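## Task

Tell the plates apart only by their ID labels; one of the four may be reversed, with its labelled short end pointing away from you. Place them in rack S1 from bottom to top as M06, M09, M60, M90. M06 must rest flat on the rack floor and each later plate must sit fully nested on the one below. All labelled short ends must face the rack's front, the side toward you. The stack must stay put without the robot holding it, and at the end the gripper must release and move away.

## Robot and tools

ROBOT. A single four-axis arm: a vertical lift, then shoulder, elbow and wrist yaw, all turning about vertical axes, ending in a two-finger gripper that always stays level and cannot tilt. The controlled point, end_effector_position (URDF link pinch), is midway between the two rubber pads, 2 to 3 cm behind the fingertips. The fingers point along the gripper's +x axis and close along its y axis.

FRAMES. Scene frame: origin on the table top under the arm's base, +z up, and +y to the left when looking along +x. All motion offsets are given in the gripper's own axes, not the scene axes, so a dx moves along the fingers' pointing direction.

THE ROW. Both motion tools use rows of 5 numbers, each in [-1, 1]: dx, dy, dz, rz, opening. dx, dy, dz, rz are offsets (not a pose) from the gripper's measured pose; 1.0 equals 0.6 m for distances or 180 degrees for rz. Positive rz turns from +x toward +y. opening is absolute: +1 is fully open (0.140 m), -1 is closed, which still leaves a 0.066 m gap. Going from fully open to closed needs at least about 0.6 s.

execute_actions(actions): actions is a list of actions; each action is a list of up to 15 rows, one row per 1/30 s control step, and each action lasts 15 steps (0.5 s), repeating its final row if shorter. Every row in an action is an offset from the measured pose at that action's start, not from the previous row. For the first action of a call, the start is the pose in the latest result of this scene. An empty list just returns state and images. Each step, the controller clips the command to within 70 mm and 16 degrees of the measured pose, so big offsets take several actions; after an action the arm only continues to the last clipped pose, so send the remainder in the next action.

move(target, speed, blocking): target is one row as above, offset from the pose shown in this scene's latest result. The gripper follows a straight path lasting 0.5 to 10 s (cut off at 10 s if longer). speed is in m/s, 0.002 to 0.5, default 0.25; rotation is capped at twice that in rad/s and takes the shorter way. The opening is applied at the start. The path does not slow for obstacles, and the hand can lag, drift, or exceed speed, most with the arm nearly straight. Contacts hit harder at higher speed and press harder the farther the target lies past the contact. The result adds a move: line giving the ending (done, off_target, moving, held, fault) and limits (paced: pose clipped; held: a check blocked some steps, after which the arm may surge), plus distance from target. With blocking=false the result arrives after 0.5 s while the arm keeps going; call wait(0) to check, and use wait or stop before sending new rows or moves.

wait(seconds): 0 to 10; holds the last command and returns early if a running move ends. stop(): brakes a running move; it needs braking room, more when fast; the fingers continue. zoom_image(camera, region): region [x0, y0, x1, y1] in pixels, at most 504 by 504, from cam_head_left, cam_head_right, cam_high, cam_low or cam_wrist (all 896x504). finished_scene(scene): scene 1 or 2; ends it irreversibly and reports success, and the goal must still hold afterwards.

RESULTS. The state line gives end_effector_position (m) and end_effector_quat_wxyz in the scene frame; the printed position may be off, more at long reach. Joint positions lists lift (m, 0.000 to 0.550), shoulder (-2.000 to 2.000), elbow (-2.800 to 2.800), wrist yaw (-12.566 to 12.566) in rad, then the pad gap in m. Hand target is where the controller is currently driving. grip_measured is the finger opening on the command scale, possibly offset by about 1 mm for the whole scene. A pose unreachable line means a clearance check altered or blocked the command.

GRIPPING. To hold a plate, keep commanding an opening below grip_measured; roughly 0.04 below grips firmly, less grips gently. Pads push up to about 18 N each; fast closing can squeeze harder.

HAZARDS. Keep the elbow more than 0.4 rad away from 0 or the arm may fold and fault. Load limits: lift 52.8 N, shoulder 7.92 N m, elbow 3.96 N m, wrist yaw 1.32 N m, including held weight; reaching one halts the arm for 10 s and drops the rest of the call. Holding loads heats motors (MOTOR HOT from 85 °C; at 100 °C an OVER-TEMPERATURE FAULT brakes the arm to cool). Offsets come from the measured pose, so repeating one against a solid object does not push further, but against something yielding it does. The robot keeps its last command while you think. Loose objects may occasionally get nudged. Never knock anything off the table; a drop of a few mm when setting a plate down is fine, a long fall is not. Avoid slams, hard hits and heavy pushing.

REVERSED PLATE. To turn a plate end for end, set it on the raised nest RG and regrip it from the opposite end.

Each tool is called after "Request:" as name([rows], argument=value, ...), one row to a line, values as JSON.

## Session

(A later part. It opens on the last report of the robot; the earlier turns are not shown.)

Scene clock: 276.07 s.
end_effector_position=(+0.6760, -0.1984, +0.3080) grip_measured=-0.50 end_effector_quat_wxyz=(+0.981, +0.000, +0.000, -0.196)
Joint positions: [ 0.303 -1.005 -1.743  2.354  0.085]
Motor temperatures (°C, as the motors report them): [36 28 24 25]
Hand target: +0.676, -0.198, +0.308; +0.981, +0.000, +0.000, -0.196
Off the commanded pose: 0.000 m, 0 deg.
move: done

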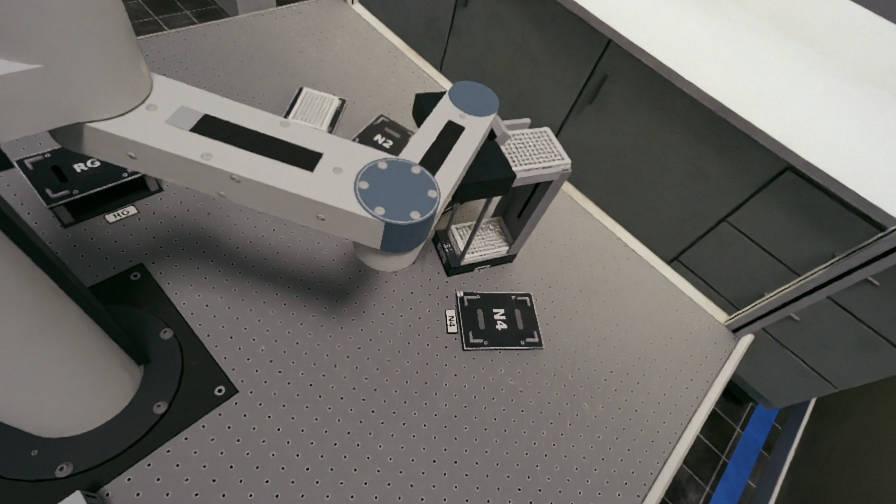

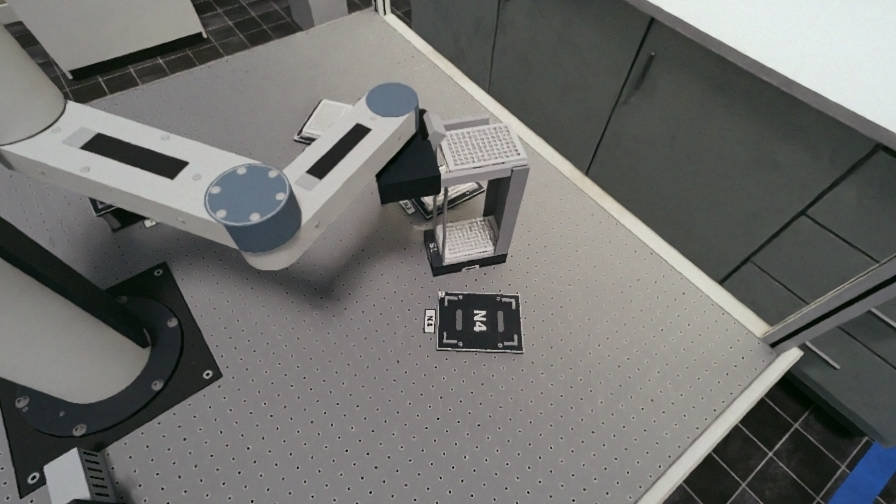

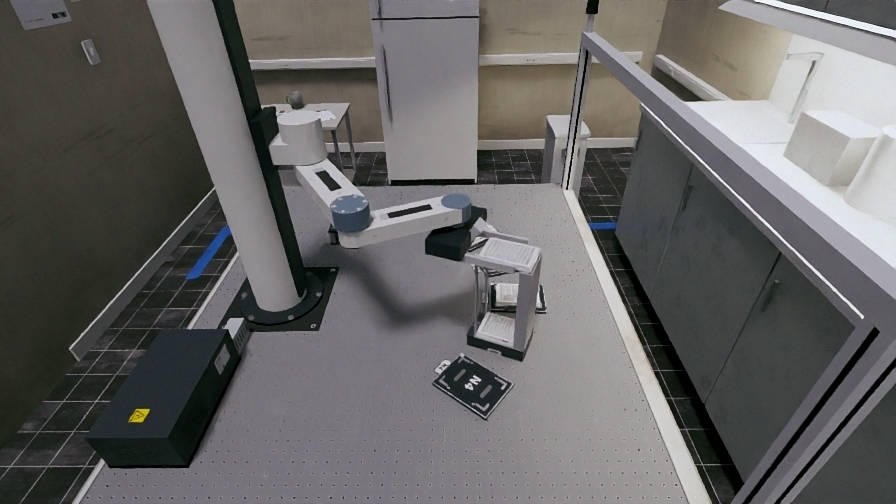

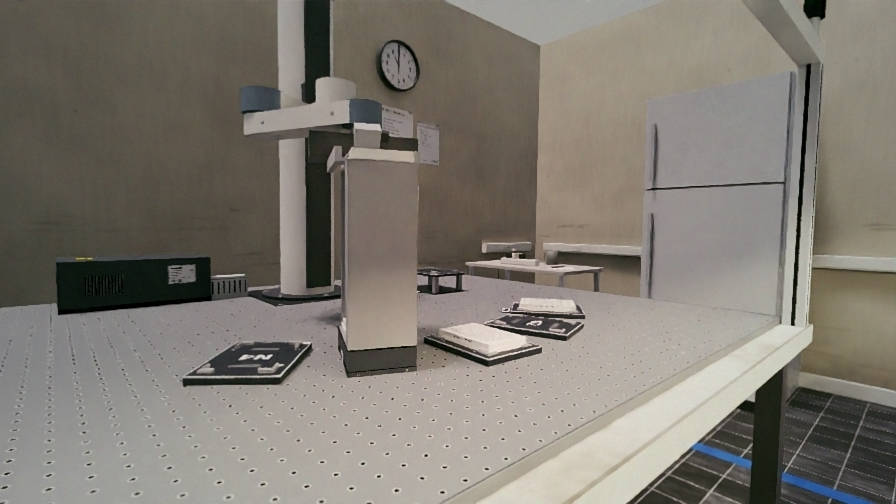

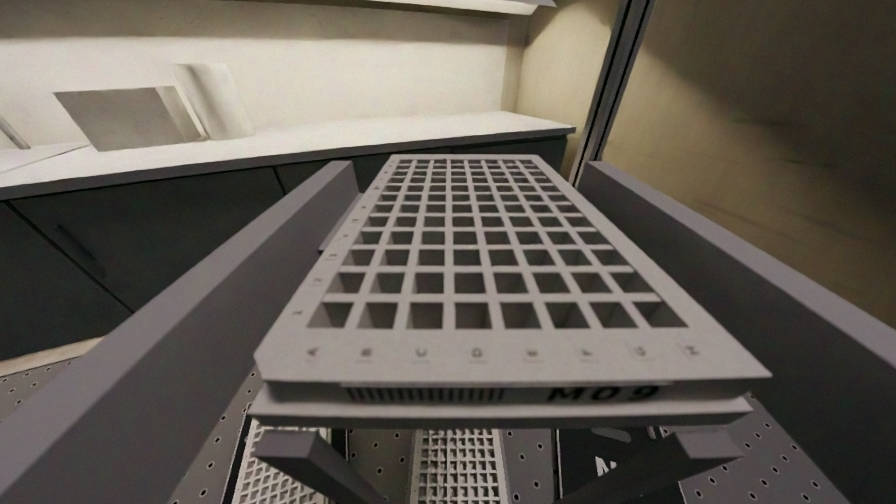

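Request:
move(target=[0,0,-0.02,0,-0.56], speed=0.015)

Scene clock: 279.87 s.
end_effector_position=(+0.6760, -0.1985, +0.2960) grip_measured=-0.50 end_effector_quat_wxyz=(+0.981, +0.000, +0.000, -0.196)
Joint positions: [ 0.291 -1.005 -1.744  2.354  0.085]
Motor temperatures (°C, as the motors report them): [36 28 24 25]
Hand target: +0.676, -0.198, +0.296; +0.981, +0.000, +0.000, -0.196
Off the commanded pose: 0.000 m, 0 deg.
move: done

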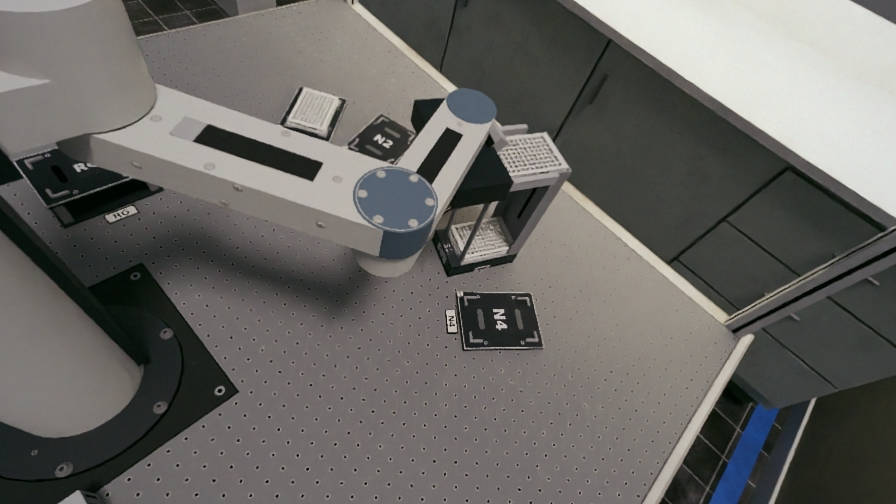

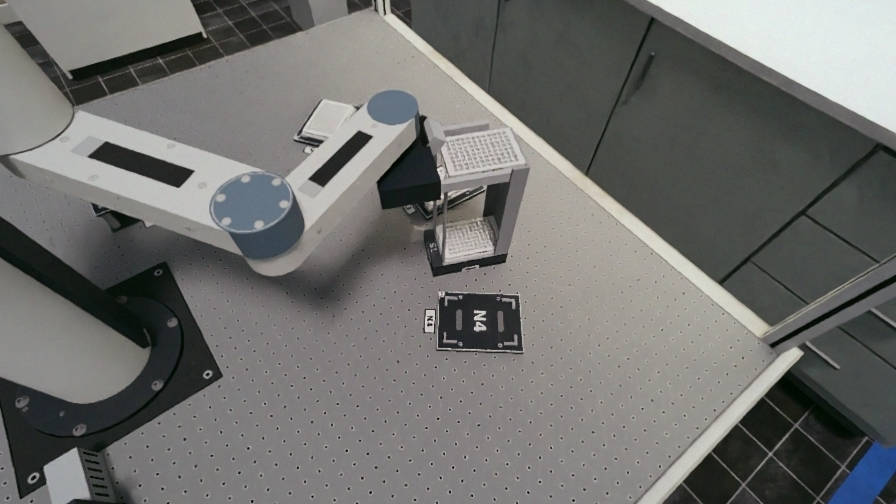

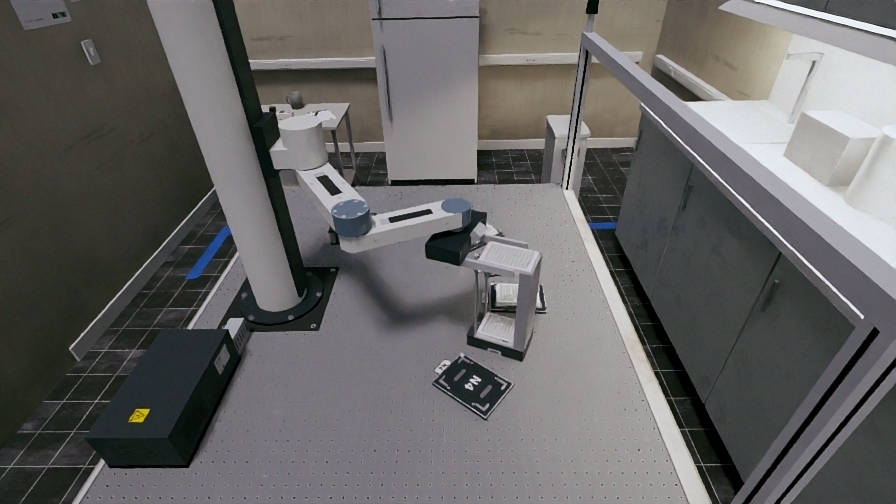

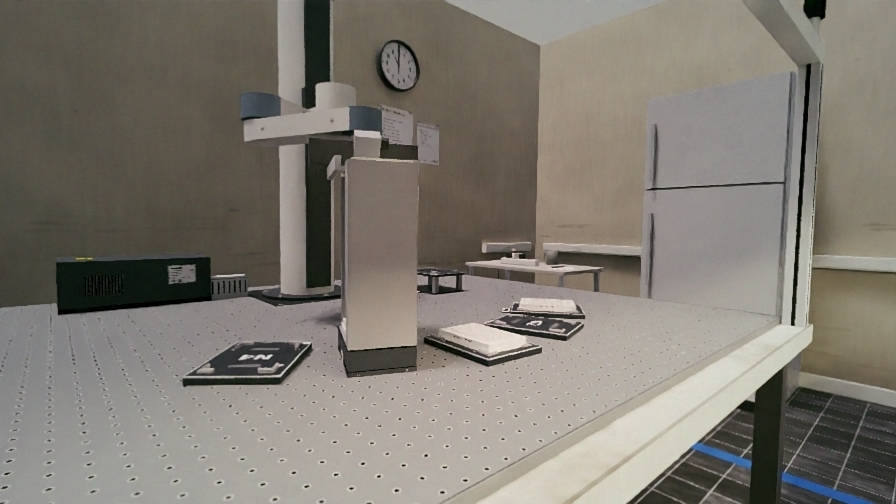

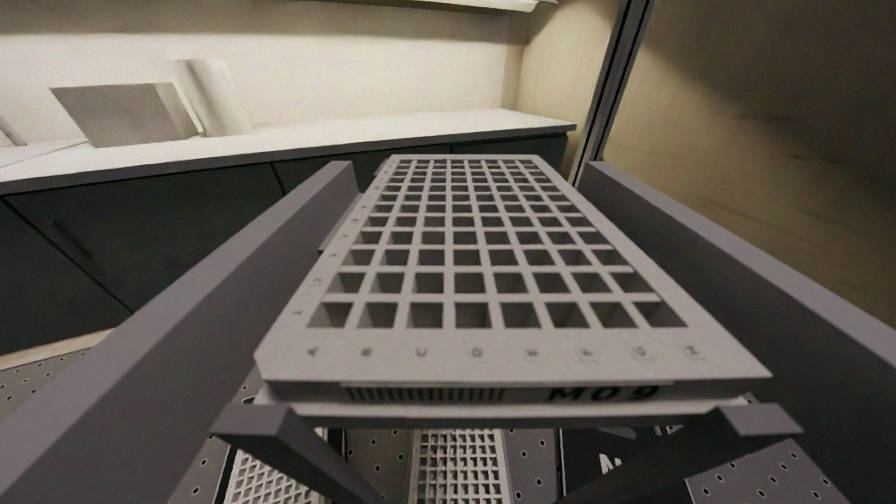

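Request:
move(target=[0,0,-0.3683,0,-0.56], speed=0.2)

Request:
move(target=[0,0,-0.011,0,-0.56], speed=0.01)

Scene clock: 286.23 s.
end_effector_position=(+0.6760, -0.1986, +0.0750) grip_measured=-0.50 end_effector_quat_wxyz=(+0.981, +0.000, +0.000, -0.196)
Joint positions: [ 0.07  -1.005 -1.744  2.354  0.085]
Motor temperatures (°C, as the motors report them): [36 28 24 25]
Hand target: +0.676, -0.199, +0.075; +0.981, +0.000, +0.000, -0.196
Off the commanded pose: 0.000 m, 0 deg.
move: done

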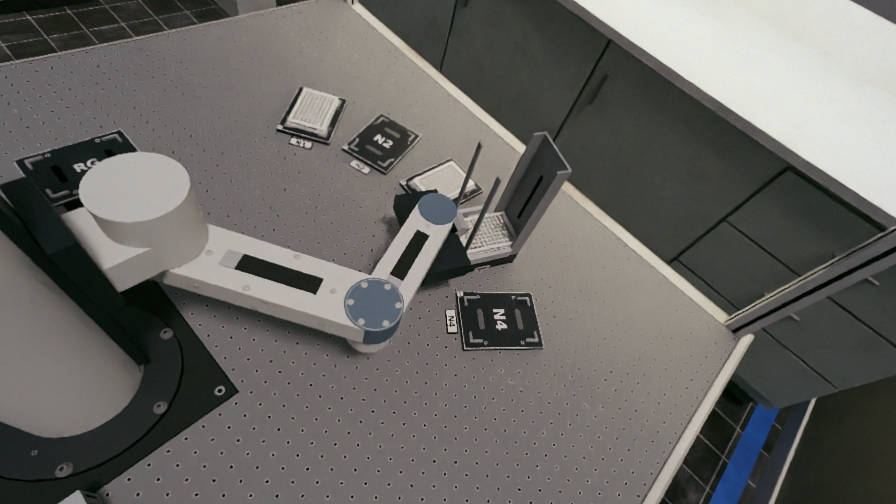

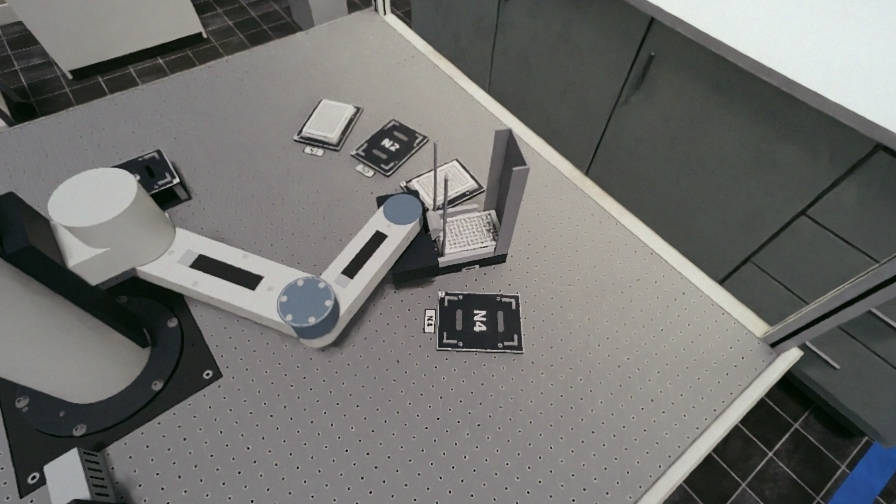

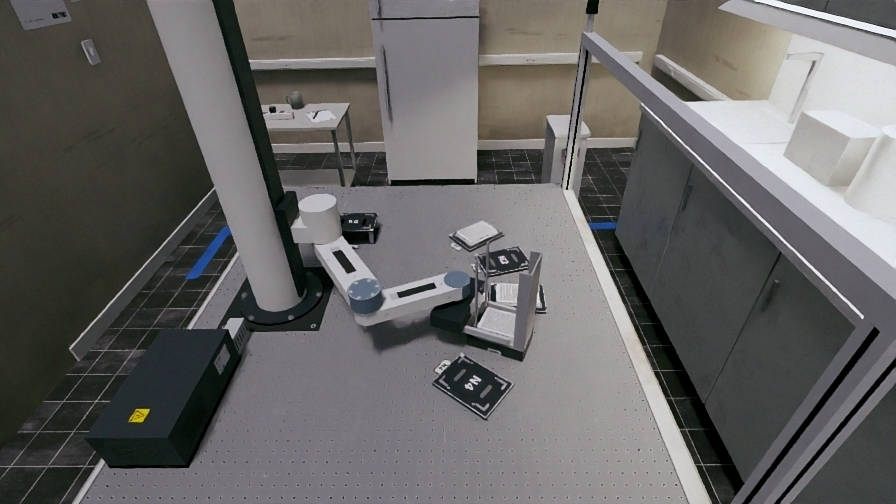

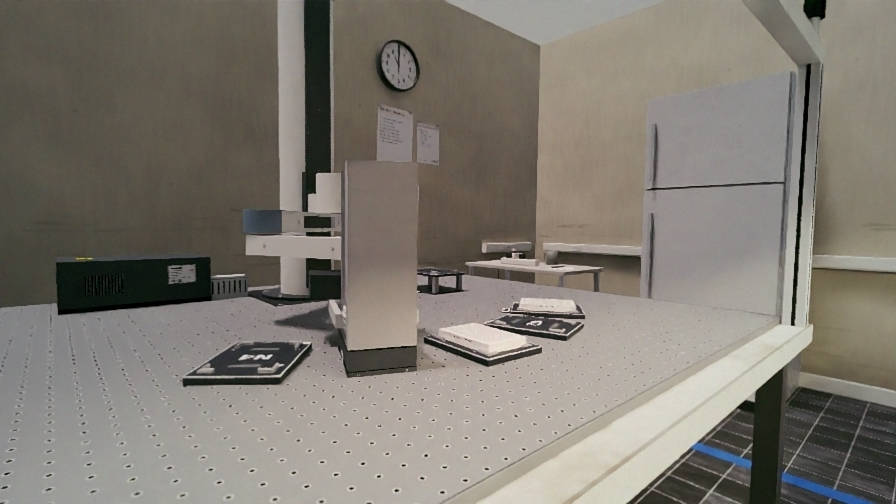

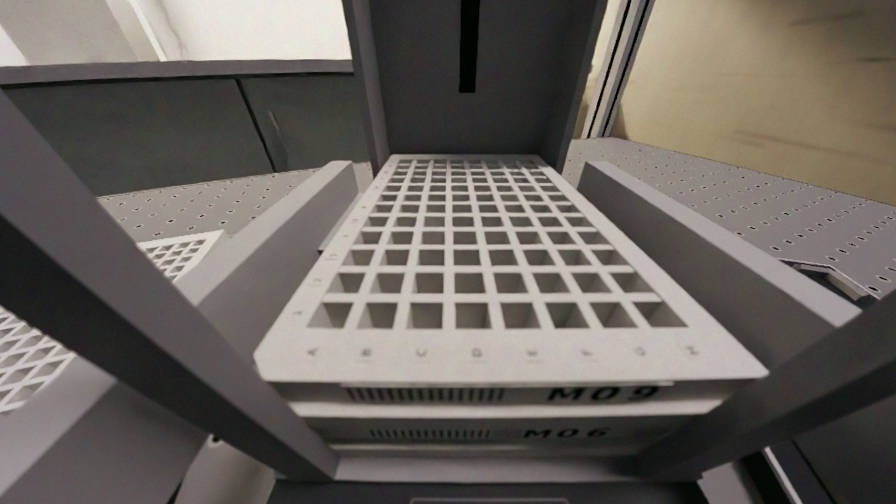

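Scene clock: 287.10 s.
end_effector_position=(+0.6760, -0.1986, +0.0688) grip_measured=-0.50 end_effector_quat_wxyz=(+0.981, +0.000, +0.000, -0.196)
Joint positions: [ 0.064 -1.005 -1.744  2.354  0.085]
Motor temperatures (°C, as the motors report them): [36 28 24 25]
Hand target: +0.676, -0.199, +0.068; +0.981, +0.000, +0.000, -0.196
Off the commanded pose: 0.000 m, 0 deg.
move: done

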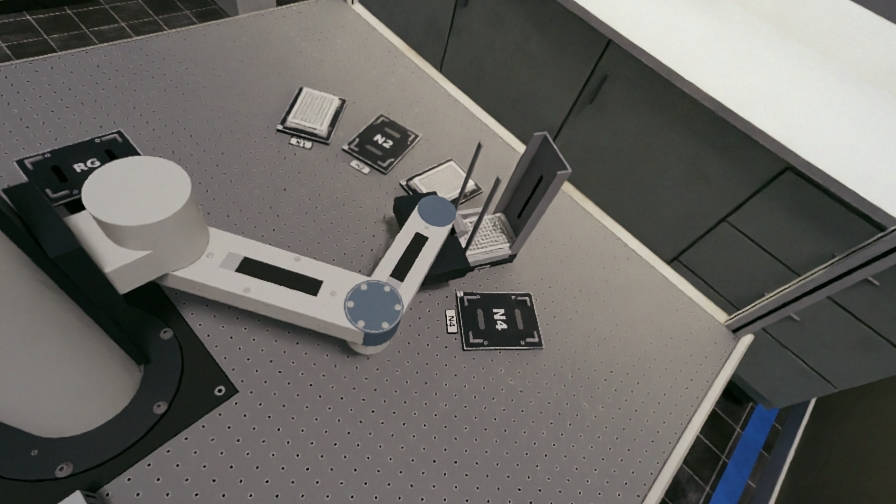

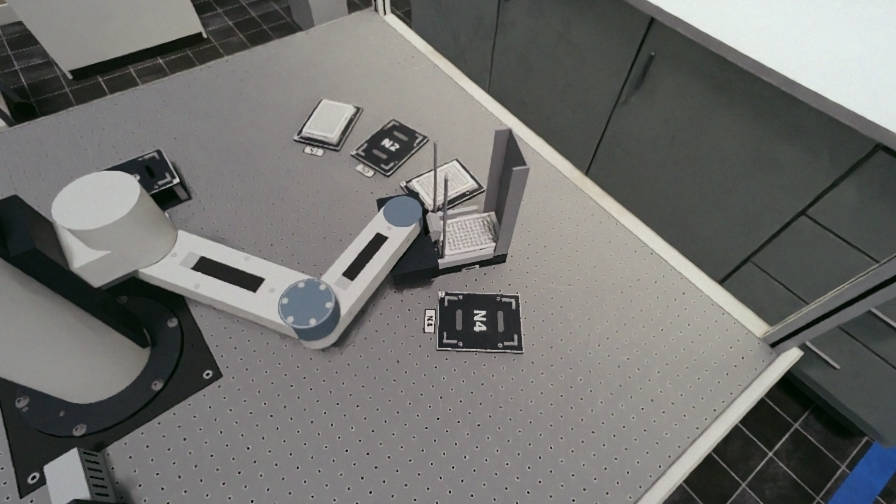

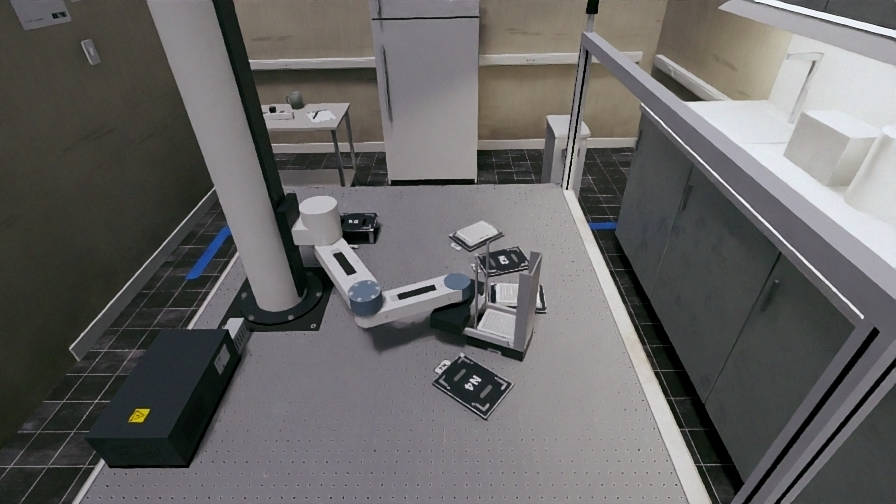

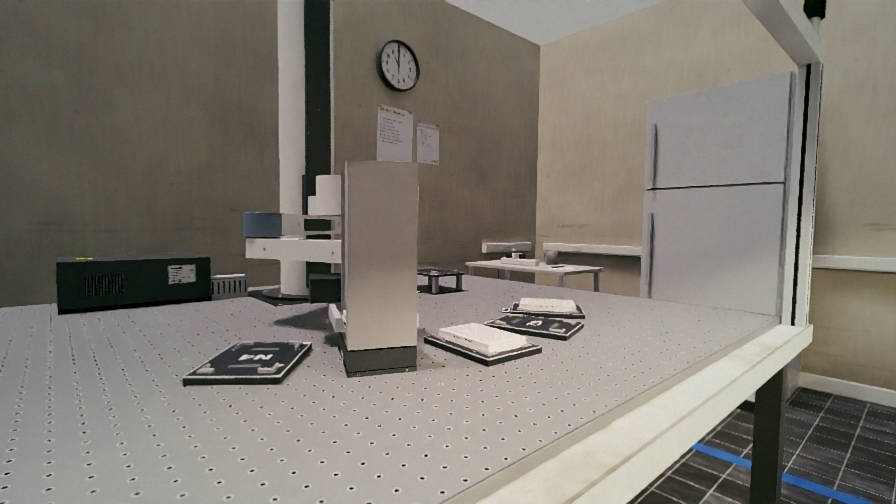

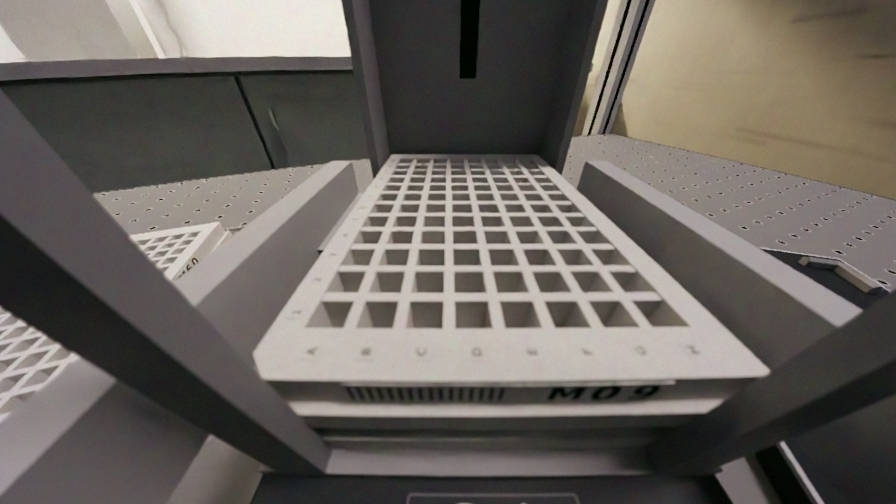

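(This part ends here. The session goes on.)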